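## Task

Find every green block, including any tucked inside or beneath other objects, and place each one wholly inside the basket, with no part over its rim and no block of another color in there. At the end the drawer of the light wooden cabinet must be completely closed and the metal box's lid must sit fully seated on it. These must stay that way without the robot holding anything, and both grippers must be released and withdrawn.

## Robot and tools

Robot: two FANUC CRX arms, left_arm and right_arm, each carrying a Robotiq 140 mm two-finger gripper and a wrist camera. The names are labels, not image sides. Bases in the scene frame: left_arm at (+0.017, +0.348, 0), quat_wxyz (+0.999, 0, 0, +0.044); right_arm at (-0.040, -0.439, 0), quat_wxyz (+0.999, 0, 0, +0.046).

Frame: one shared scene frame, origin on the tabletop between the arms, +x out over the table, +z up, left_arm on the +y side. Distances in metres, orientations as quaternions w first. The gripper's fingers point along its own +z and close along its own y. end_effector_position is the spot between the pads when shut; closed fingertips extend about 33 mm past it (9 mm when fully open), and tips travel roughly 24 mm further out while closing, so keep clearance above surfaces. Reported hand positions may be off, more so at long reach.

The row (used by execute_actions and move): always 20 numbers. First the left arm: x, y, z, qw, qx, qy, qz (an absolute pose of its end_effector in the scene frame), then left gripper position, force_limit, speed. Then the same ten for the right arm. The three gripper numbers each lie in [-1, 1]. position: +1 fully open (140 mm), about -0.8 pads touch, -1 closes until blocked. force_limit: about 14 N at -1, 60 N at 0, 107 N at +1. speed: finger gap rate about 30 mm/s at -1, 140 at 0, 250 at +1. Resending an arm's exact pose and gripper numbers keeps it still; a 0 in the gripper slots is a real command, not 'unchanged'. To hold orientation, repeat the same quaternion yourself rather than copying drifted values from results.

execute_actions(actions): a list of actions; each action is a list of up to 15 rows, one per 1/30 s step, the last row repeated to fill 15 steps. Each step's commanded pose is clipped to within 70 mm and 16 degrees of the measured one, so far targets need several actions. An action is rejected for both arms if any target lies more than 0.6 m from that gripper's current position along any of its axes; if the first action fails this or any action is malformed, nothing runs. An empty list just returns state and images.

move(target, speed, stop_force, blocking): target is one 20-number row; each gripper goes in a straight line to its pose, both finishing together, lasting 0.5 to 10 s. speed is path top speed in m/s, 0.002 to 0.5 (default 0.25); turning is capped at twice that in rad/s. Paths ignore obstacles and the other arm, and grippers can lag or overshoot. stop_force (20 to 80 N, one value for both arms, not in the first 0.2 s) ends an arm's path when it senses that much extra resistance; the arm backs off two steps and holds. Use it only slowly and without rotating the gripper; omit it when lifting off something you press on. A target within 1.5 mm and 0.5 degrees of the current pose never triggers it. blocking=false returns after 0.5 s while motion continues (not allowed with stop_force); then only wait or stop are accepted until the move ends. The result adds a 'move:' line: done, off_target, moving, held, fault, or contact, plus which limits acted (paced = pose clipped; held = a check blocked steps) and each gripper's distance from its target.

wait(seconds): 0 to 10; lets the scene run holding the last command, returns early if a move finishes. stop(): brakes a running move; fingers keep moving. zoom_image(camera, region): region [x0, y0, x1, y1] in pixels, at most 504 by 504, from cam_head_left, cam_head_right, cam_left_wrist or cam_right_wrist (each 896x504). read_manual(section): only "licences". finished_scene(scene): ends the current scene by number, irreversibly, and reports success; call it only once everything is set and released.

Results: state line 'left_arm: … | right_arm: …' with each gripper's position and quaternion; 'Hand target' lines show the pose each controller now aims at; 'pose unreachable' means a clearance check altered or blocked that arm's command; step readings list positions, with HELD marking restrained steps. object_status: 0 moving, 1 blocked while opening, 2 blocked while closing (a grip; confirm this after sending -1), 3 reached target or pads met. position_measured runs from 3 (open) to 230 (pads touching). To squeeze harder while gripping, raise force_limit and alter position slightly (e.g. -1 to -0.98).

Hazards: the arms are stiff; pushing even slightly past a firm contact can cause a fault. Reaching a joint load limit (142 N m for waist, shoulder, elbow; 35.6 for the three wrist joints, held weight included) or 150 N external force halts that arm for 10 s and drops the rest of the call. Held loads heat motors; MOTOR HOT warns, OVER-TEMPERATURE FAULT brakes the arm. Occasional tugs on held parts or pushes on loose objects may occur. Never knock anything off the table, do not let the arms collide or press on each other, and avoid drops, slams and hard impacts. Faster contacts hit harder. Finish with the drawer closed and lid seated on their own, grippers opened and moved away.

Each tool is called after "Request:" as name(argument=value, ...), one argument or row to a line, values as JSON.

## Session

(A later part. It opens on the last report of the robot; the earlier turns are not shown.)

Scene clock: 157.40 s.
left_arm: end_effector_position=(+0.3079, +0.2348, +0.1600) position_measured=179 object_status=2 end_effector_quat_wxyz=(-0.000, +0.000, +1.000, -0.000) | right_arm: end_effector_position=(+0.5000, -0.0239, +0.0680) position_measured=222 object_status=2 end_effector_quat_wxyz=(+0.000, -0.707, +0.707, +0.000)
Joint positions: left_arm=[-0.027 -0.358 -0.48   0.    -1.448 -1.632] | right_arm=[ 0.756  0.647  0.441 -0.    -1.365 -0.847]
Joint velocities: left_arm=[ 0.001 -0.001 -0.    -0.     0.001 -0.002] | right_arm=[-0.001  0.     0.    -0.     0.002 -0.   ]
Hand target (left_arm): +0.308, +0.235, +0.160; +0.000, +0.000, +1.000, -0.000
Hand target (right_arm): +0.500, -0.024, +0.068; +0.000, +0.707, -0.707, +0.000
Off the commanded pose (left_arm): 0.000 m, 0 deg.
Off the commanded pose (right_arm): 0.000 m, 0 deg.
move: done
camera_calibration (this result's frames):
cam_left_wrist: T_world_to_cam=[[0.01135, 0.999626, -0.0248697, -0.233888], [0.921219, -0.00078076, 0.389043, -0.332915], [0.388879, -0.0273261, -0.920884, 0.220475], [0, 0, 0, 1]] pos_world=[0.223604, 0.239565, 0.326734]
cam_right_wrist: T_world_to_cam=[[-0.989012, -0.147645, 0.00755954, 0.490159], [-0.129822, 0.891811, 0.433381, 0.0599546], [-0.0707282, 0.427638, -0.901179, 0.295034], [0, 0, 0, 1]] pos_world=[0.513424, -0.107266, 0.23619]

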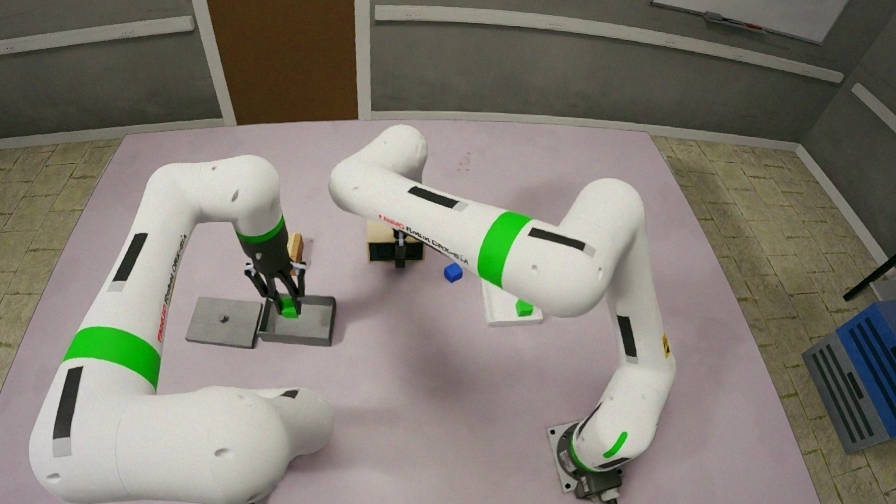

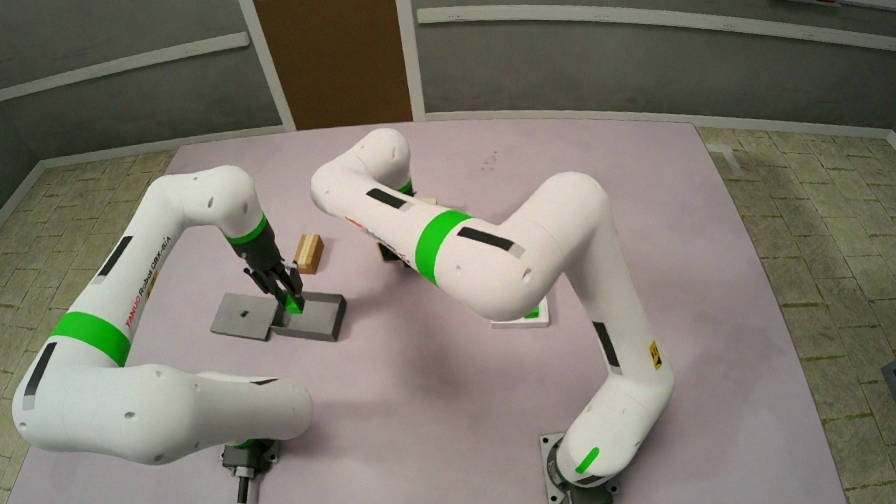

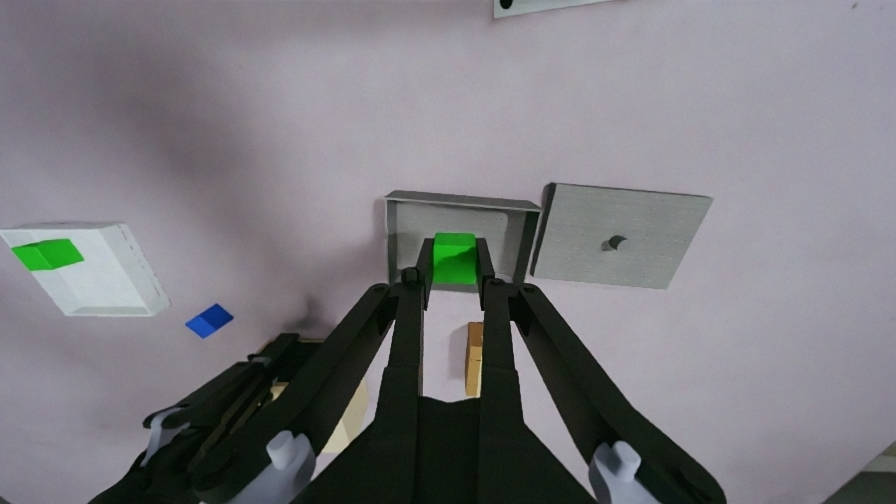

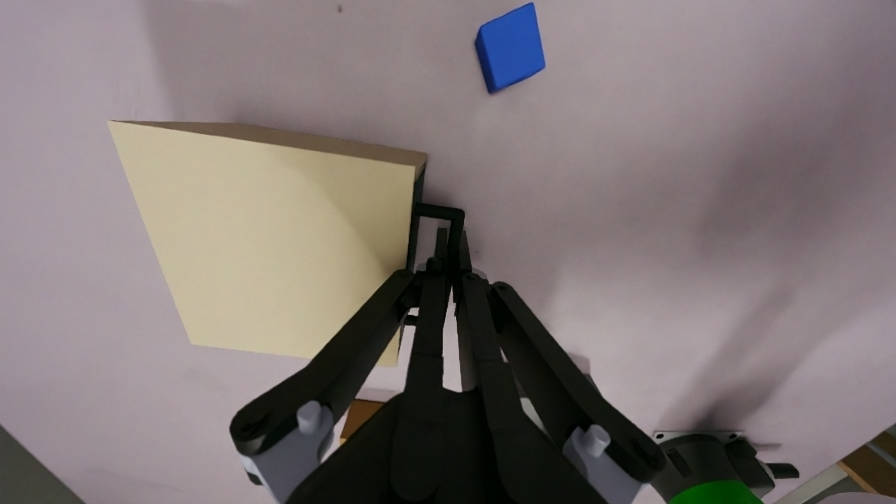

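Request:
move(
  target=[0.22,0.07,0.10,0,0,1,0,-1,0,0,0.398,-0.024,0.068,0,-0.7071,0.7071,0,-1,0.3,0],
  speed=0.15,
)

Request:
move(
  target=[0.22,0.07,0.048,0,0,1,0,-1,0,0,0.398,-0.024,0.068,0,-0.7071,0.7071,0,-0.45,0.3,0],
  speed=0.1,
)

Request:
move(
  target=[0.22,0.07,0.048,0,0,1,0,-0.3,0,0,0.42,-0.03,0.17,0,-0.7071,0.7071,0,-0.1,0,0],
  speed=0.15,
)

Scene clock: 168.93 s.
left_arm: end_effector_position=(+0.2521, +0.1321, +0.1226) position_measured=179 object_status=2 end_effector_quat_wxyz=(-0.001, +0.000, +1.000, -0.001) | right_arm: end_effector_position=(+0.4361, -0.0242, +0.0679) position_measured=222 object_status=2 end_effector_quat_wxyz=(-0.000, -0.707, +0.707, +0.000)
Joint positions: left_arm=[-0.408 -0.319 -0.543  0.002 -1.347 -1.253] | right_arm=[ 0.832  0.52   0.246 -0.    -1.297 -0.924]
Joint velocities: left_arm=[ 0.    -0.001 -0.001  0.    -0.001  0.001] | right_arm=[-0.     0.001 -0.     0.    -0.001  0.001]
Hand target (left_arm): +0.252, +0.132, +0.123; -0.001, +0.000, +1.000, -0.001
Hand target (right_arm): +0.436, -0.024, +0.068; +0.000, +0.707, -0.707, -0.000
Off the commanded pose (left_arm): 0.074 m, 0 deg; position clipped at the last step of the last action.
Off the commanded pose (right_arm): 0.038 m, 0 deg.
move: held (left_arm, right_arm); limits=paced,held; held on 20 of 48 steps (right_arm, left_arm), including the last (right_arm, left_arm)
pose unreachable (left arm): on one or more control steps of this call, first in action 0 (counted from 0), this arm could not follow its commanded pose, so it was not sent that pose on those steps. On the call's last step it was still not sent that pose. It may still have moved: this result reports where it is.
cause: the commanded pose would bring a part of the arm too close to another arm (a part of this arm just beyond joint 5 (wrist pitch) and a part of the other arm just beyond its joint 4 (forearm roll)).
pose unreachable (right arm): on one or more control steps of this call, first in action 0 (counted from 0), this arm could not follow its commanded pose, so it was not sent that pose on those steps. On the call's last step it was still not sent that pose. It may still have moved: this result reports where it is.
cause: the commanded pose would bring a part of the arm too close to another arm (a part of this arm just beyond joint 4 (forearm roll) and a part of the other arm just beyond its joint 5 (wrist pitch)).
camera_calibration (this result's frames):
cam_left_wrist: T_world_to_cam=[[0.0119116, 0.999583, -0.0262975, -0.131508], [0.92163, -0.000773198, 0.388069, -0.266996], [0.387887, -0.0288591, -0.921255, 0.205431], [0, 0, 0, 1]] pos_world=[0.167954, 0.137175, 0.289409]
cam_right_wrist: T_world_to_cam=[[-0.989008, -0.147637, 0.00817057, 0.42695], [-0.12956, 0.891892, 0.433293, 0.0518645], [-0.0712573, 0.427472, -0.901216, 0.290766], [0, 0, 0, 1]] pos_world=[0.449696, -0.107518, 0.236082]

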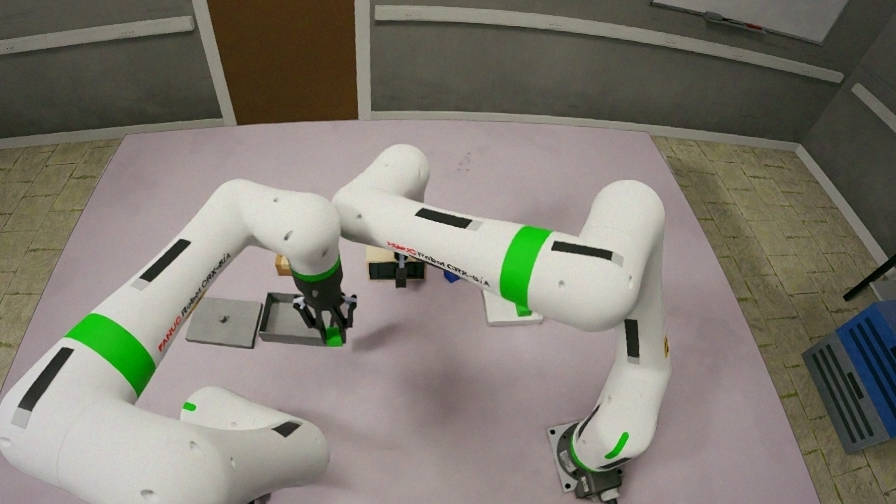

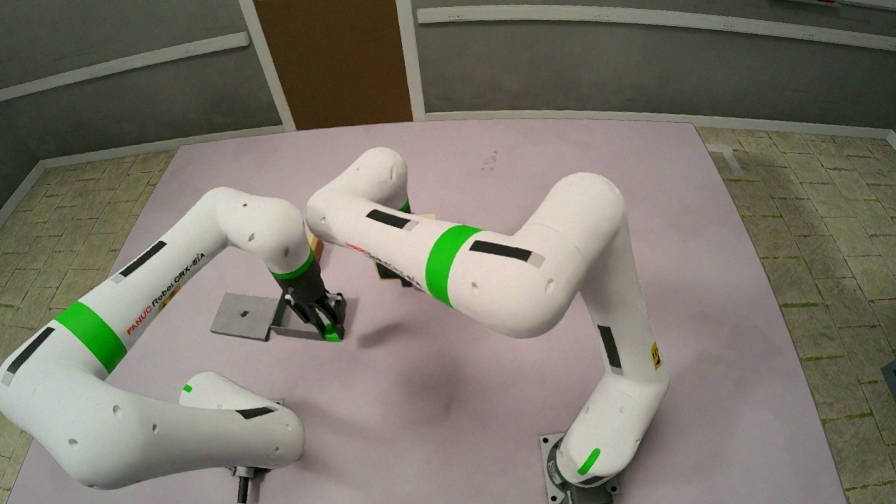

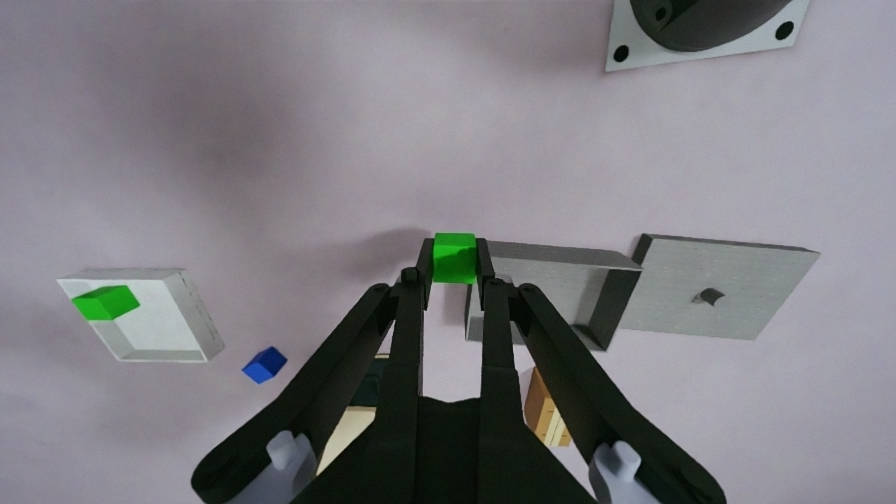

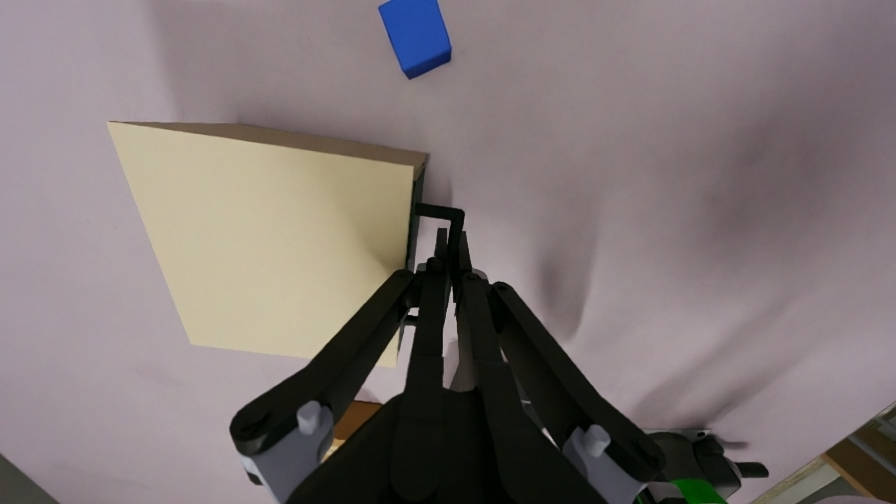

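Scene clock: 170.20 s.
left_arm: end_effector_position=(+0.2477, +0.1254, +0.1142) position_measured=179 object_status=2 end_effector_quat_wxyz=(-0.001, +0.001, +1.000, -0.001) | right_arm: end_effector_position=(+0.4357, -0.0245, +0.0676) position_measured=186 object_status=3 end_effector_quat_wxyz=(-0.001, -0.707, +0.707, +0.000)
Joint positions: left_arm=[-0.433 -0.309 -0.557  0.003 -1.324 -1.228] | right_arm=[ 0.832  0.519  0.244 -0.    -1.297 -0.924]
Joint velocities: left_arm=[ 0.002 -0.    -0.002  0.    -0.003 -0.002] | right_arm=[-0.     0.    -0.    -0.    -0.    -0.001]
Hand target (left_arm): +0.248, +0.125, +0.114; -0.001, +0.001, +1.000, -0.001
Hand target (right_arm): +0.436, -0.025, +0.068; +0.001, +0.707, -0.707, -0.000
Off the commanded pose (left_arm): 0.091 m, 0 deg; position clipped at the last step of the last action.
Off the commanded pose (right_arm): 0.038 m, 0 deg.
move: held (left_arm, right_arm); limits=paced,held; held on 34 of 38 steps (right_arm, left_arm), including the last (right_arm, left_arm)
pose unreachable (left arm): on one or more control steps of this call, first in action 0 (counted from 0), this arm could not follow its commanded pose, so it was not sent that pose on those steps. On the call's last step it was still not sent that pose. It may still have moved: this result reports where it is.
cause: the commanded pose would bring a part of the arm too close to another arm (a part of this arm just beyond joint 5 (wrist pitch) and a part of the other arm just beyond its joint 4 (forearm roll)).
pose unreachable (right arm): on one or more control steps of this call, first in action 0 (counted from 0), this arm could not follow its commanded pose, so it was not sent that pose on those steps. On the call's last step it was still not sent that pose. It may still have moved: this result reports where it is.
cause: the commanded pose would bring a part of the arm too close to another arm (a part of this arm just beyond joint 4 (forearm roll) and a part of the other arm just beyond its joint 5 (wrist pitch)).
camera_calibration (this result's frames):
cam_left_wrist: T_world_to_cam=[[0.01247, 0.999548, -0.0273571, -0.124928], [0.921974, -0.000903364, 0.38725, -0.259696], [0.387051, -0.0300516, -0.921569, 0.199625], [0, 0, 0, 1]] pos_world=[0.163726, 0.130636, 0.281118]
cam_right_wrist: T_world_to_cam=[[-0.989052, -0.147323, 0.00848088, 0.426464], [-0.129179, 0.892158, 0.432859, 0.0520807], [-0.0713366, 0.427025, -0.901422, 0.290643], [0, 0, 0, 1]] pos_world=[0.449257, -0.107748, 0.235831]

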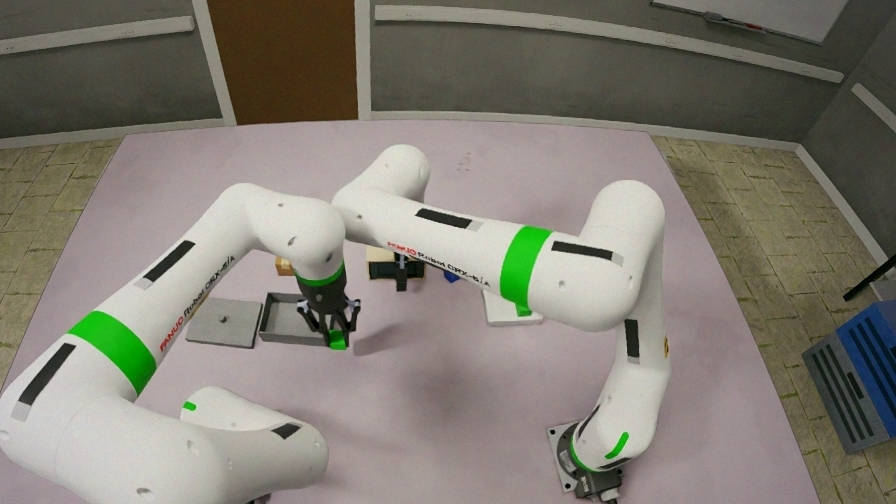

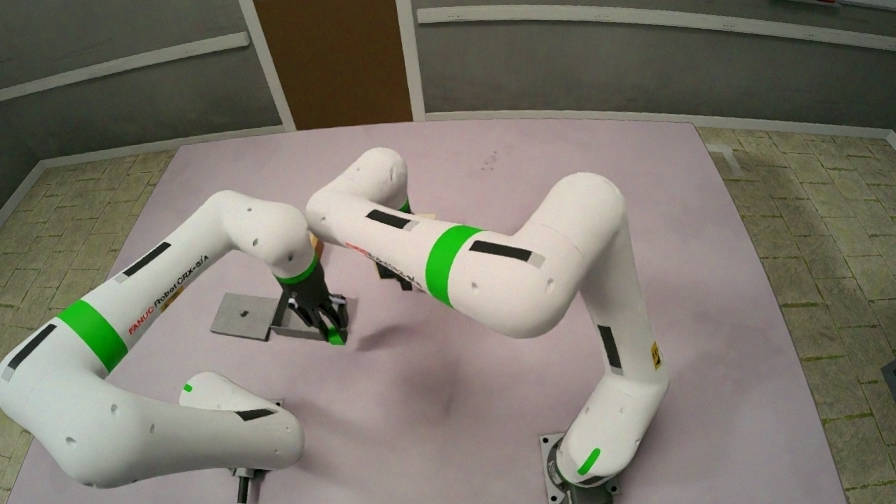

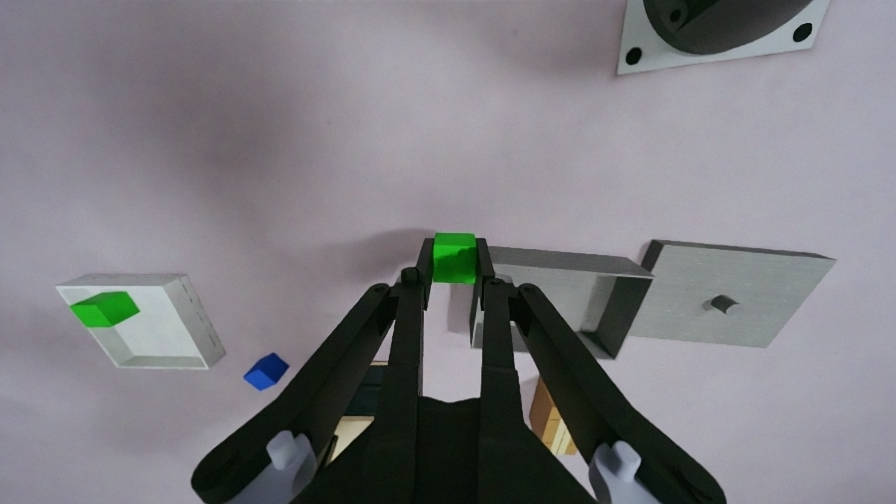

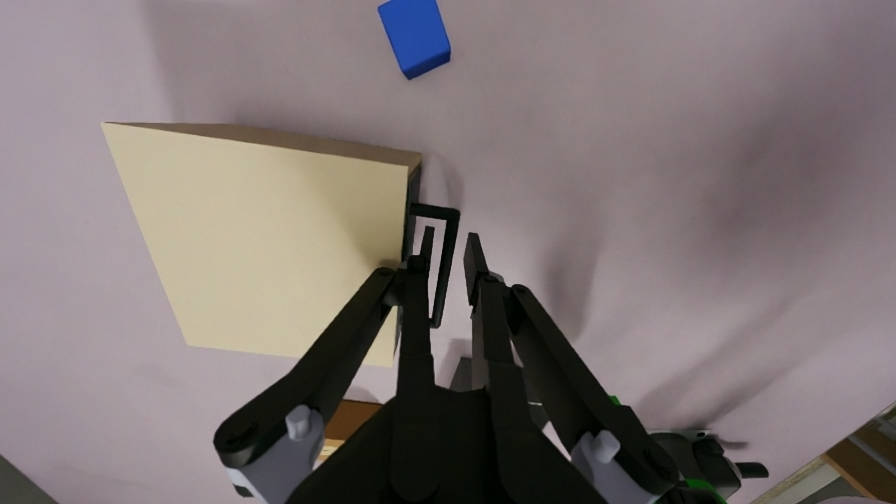

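Scene clock: 171.17 s.
left_arm: end_effector_position=(+0.2450, +0.1213, +0.1091) position_measured=167 object_status=3 end_effector_quat_wxyz=(-0.001, +0.001, +1.000, -0.002) | right_arm: end_effector_position=(+0.4357, -0.0245, +0.0678) position_measured=141 object_status=3 end_effector_quat_wxyz=(-0.001, -0.707, +0.707, +0.000)
Joint positions: left_arm=[-0.448 -0.303 -0.565  0.004 -1.31  -1.213] | right_arm=[ 0.832  0.519  0.244 -0.    -1.297 -0.924]
Joint velocities: left_arm=[-0.     0.     0.001 -0.    -0.    -0.001] | right_arm=[ 0. -0. -0. -0.  0. -0.]
Hand target (left_arm): +0.245, +0.121, +0.109; -0.001, +0.001, +1.000, -0.002
Hand target (right_arm): +0.436, -0.025, +0.068; +0.001, +0.707, -0.707, -0.000
Off the commanded pose (left_arm): 0.084 m, 0 deg; position clipped at the last step of the last action.
Off the commanded pose (right_arm): 0.104 m, 0 deg; position clipped at the last step of the last action.
move: held (left_arm, right_arm); limits=paced,held; held on 27 of 29 steps (right_arm, left_arm), including the last (right_arm, left_arm)
pose unreachable (left arm): on one or more control steps of this call, first in action 0 (counted from 0), this arm could not follow its commanded pose, so it was not sent that pose on those steps. On the call's last step it was still not sent that pose. It may still have moved: this result reports where it is.
cause: the commanded pose would bring a part of the arm too close to another arm (a part of this arm just beyond joint 5 (wrist pitch) and a part of the other arm just beyond its joint 4 (forearm roll)).
pose unreachable (right arm): on one or more control steps of this call, first in action 0 (counted from 0), this arm could not follow its commanded pose, so it was not sent that pose on those steps. On the call's last step it was still not sent that pose. It may still have moved: this result reports where it is.
cause: the commanded pose would bring a part of the arm too close to another arm (a part of this arm just beyond joint 4 (forearm roll) and a part of the other arm just beyond its joint 5 (wrist pitch)).
camera_calibration (this result's frames):
cam_left_wrist: T_world_to_cam=[[0.0124511, 0.999527, -0.0281325, -0.120836], [0.92225, -0.000607501, 0.386593, -0.255211], [0.386393, -0.0307587, -0.921821, 0.196162], [0, 0, 0, 1]] pos_world=[0.161077, 0.126657, 0.276089]
cam_right_wrist: T_world_to_cam=[[-0.989052, -0.147323, 0.00850376, 0.426475], [-0.129171, 0.892169, 0.432839, 0.0520154], [-0.0713541, 0.427002, -0.901431, 0.290752], [0, 0, 0, 1]] pos_world=[0.449271, -0.107728, 0.235952]

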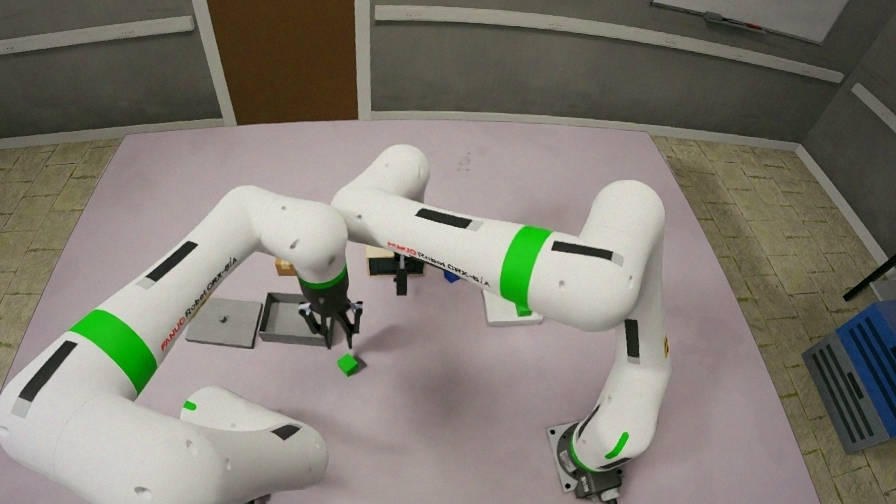

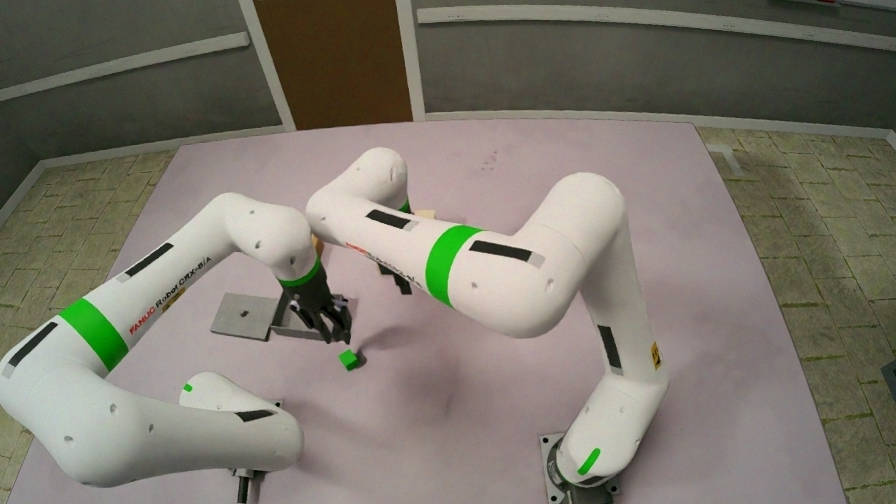

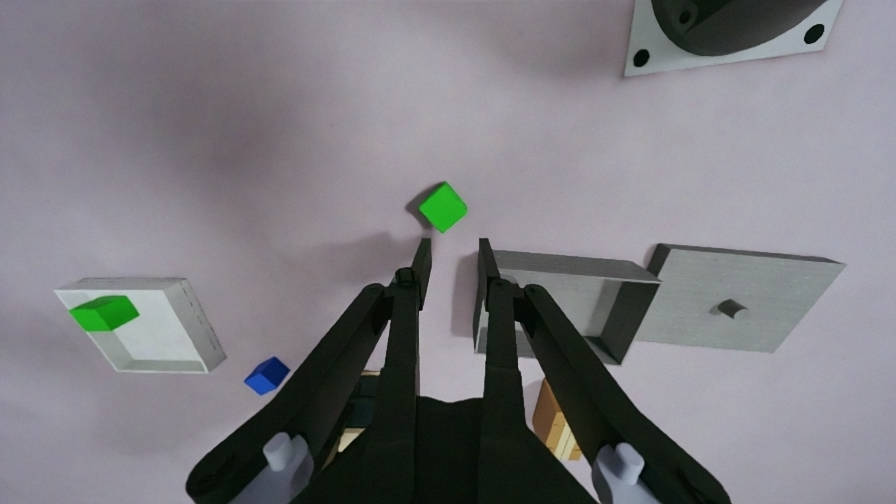

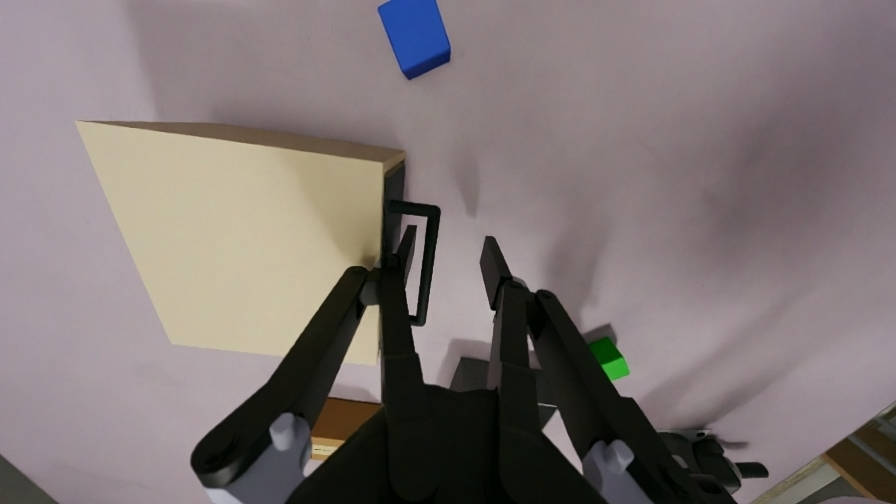

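Request:
move(
  target=[0.42,0.25,0.24,0,0,0.94,-0.342,-1,0,0,0.446,-0.024,0.068,0,-0.7071,0.7071,0,-0.45,0.3,0],
  speed=0.2,
)

Request:
move(
  target=[0.58,0.04,0.17,0,0,0.94,-0.342,-1,0,0,0.446,-0.024,0.068,0,-0.7071,0.7071,0,-1,0.3,0],
  speed=0.2,
)

Scene clock: 210.67 s.
left_arm: end_effector_position=(+0.4203, +0.2496, +0.2406) position_measured=233 object_status=3 end_effector_quat_wxyz=(+0.001, +0.001, +0.939, -0.343) | right_arm: end_effector_position=(+0.4460, -0.0240, +0.0680) position_measured=186 object_status=3 end_effector_quat_wxyz=(+0.000, -0.707, +0.707, -0.000)
Joint positions: left_arm=[ 0.489 -0.045 -0.395  0.572 -1.639 -2.234] | right_arm=[ 0.82   0.538  0.274  0.    -1.306 -0.912]
Joint velocities: left_arm=[ 0.     0.001  0.     0.001 -0.002 -0.001] | right_arm=[ 0.    -0.001 -0.     0.     0.001 -0.   ]
Hand target (left_arm): +0.420, +0.250, +0.241; +0.000, +0.001, +0.939, -0.343
Hand target (right_arm): +0.446, -0.024, +0.068; -0.000, +0.707, -0.707, +0.000
Off the commanded pose (left_arm): 0.001 m, 0 deg.
Off the commanded pose (right_arm): 0.000 m, 0 deg.
move: done; limits=paced
camera_calibration (this result's frames):
cam_left_wrist: T_world_to_cam=[[0.0130253, 0.748669, -0.662816, -0.0325164], [0.921072, 0.249011, 0.299366, -0.508504], [0.389174, -0.6144, -0.686335, 0.341429], [0, 0, 0, 1]] pos_world=[0.335917, 0.360741, 0.365011]
cam_right_wrist: T_world_to_cam=[[-0.989007, -0.147674, 0.00754849, 0.436782], [-0.129859, 0.891843, 0.433305, 0.0530174], [-0.07072, 0.427562, -0.901216, 0.29119], [0, 0, 0, 1]] pos_world=[0.459458, -0.107284, 0.236156]

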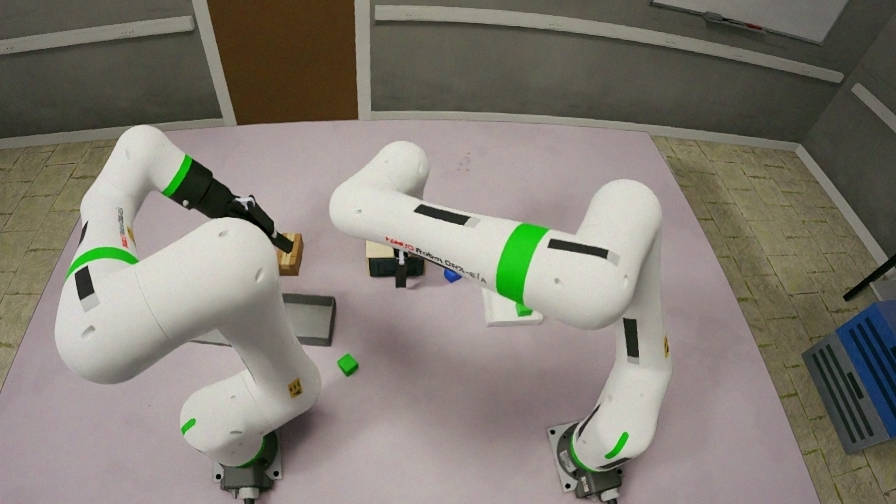

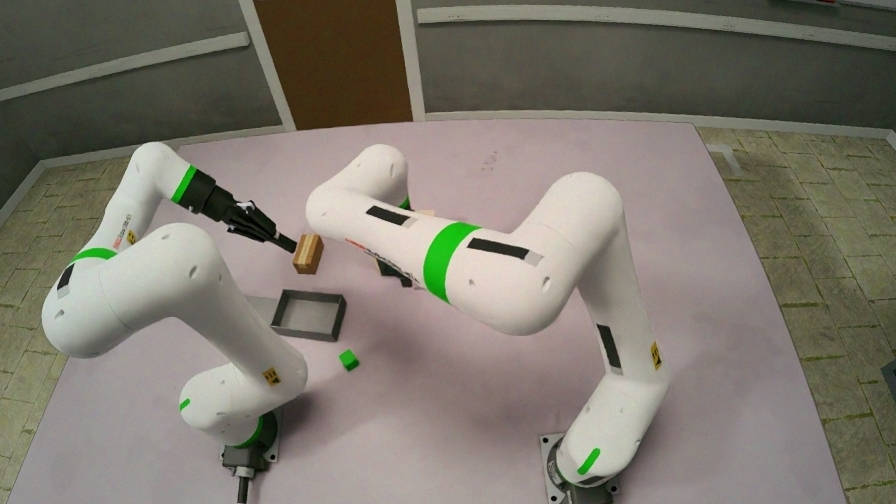

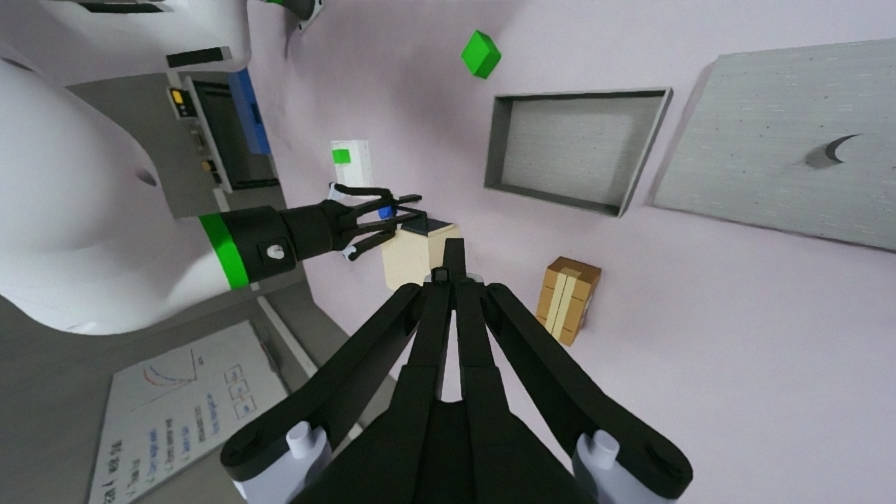

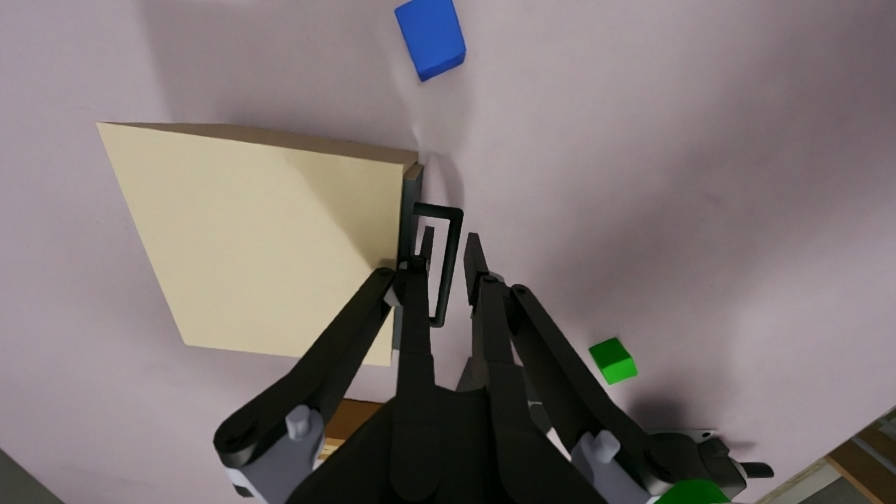

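Scene clock: 212.43 s.
left_arm: end_effector_position=(+0.5802, +0.0406, +0.1700) position_measured=233 object_status=3 end_effector_quat_wxyz=(-0.000, -0.000, +0.940, -0.342) | right_arm: end_effector_position=(+0.4460, -0.0240, +0.0680) position_measured=222 object_status=2 end_effector_quat_wxyz=(-0.000, -0.707, +0.707, -0.000)
Joint positions: left_arm=[-0.058  0.349 -0.149  0.754 -1.215 -1.926] | right_arm=[ 0.82   0.538  0.273  0.    -1.306 -0.912]
Joint velocities: left_arm=[-0.001  0.001  0.001 -0.    -0.002 -0.   ] | right_arm=[ 0.    -0.    -0.     0.     0.001 -0.   ]
Hand target (left_arm): +0.580, +0.041, +0.170; -0.000, -0.000, +0.940, -0.342
Hand target (right_arm): +0.446, -0.024, +0.068; +0.000, +0.707, -0.707, +0.000
Off the commanded pose (left_arm): 0.001 m, 0 deg.
Off the commanded pose (right_arm): 0.000 m, 0 deg.
move: done
camera_calibration (this result's frames):
cam_left_wrist: T_world_to_cam=[[0.0103566, 0.75053, -0.660756, 0.0762057], [0.921468, 0.249447, 0.297781, -0.582493], [0.388317, -0.611949, -0.689005, 0.103112], [0, 0, 0, 1]] pos_world=[0.495919, 0.151206, 0.294853]
cam_right_wrist: T_world_to_cam=[[-0.989006, -0.147677, 0.00759562, 0.43677], [-0.129844, 0.891864, 0.433265, 0.0530647], [-0.0707575, 0.427515, -0.901235, 0.291194], [0, 0, 0, 1]] pos_world=[0.459463, -0.107315, 0.236126]

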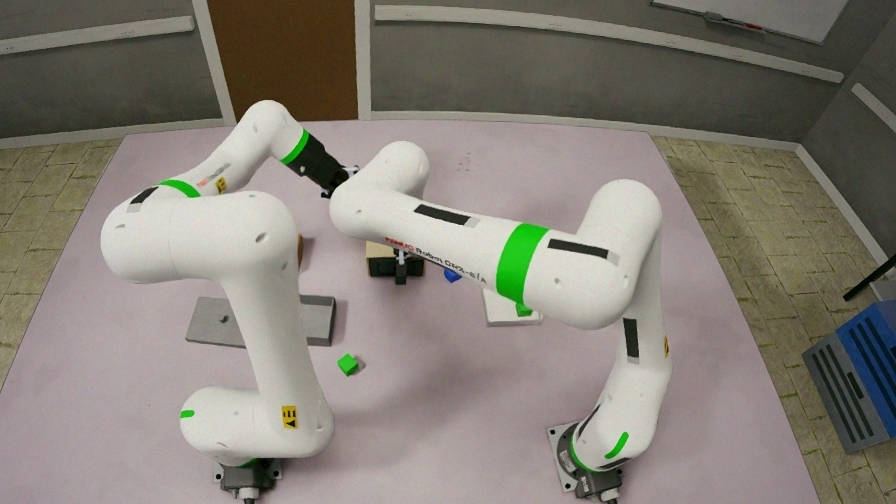

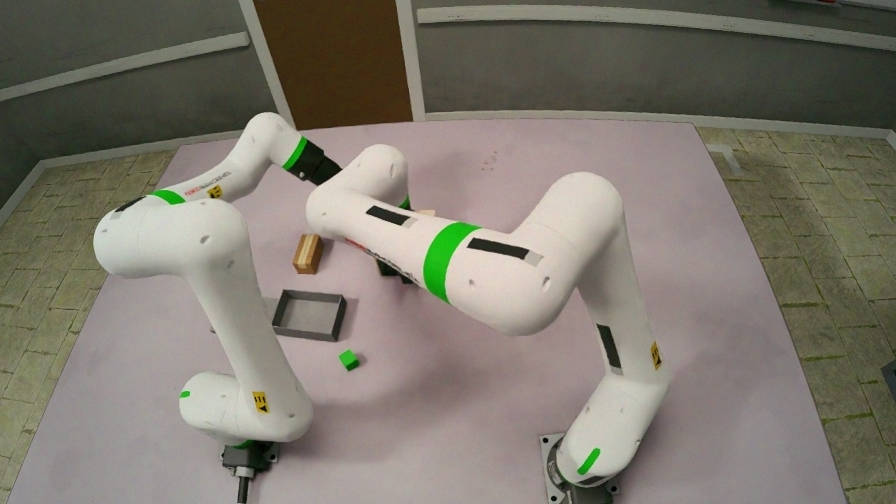

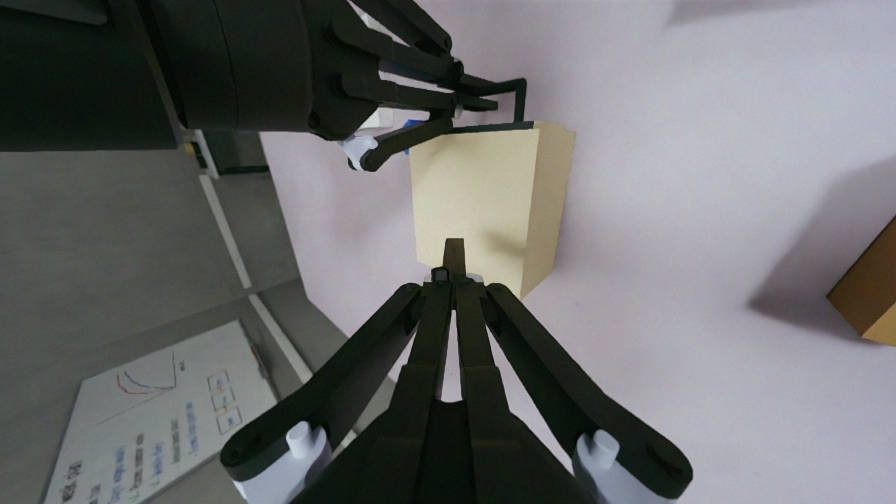

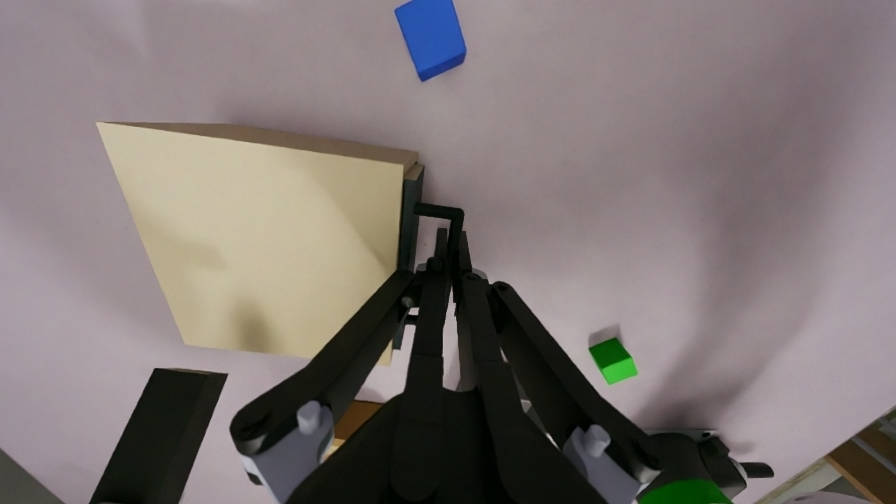

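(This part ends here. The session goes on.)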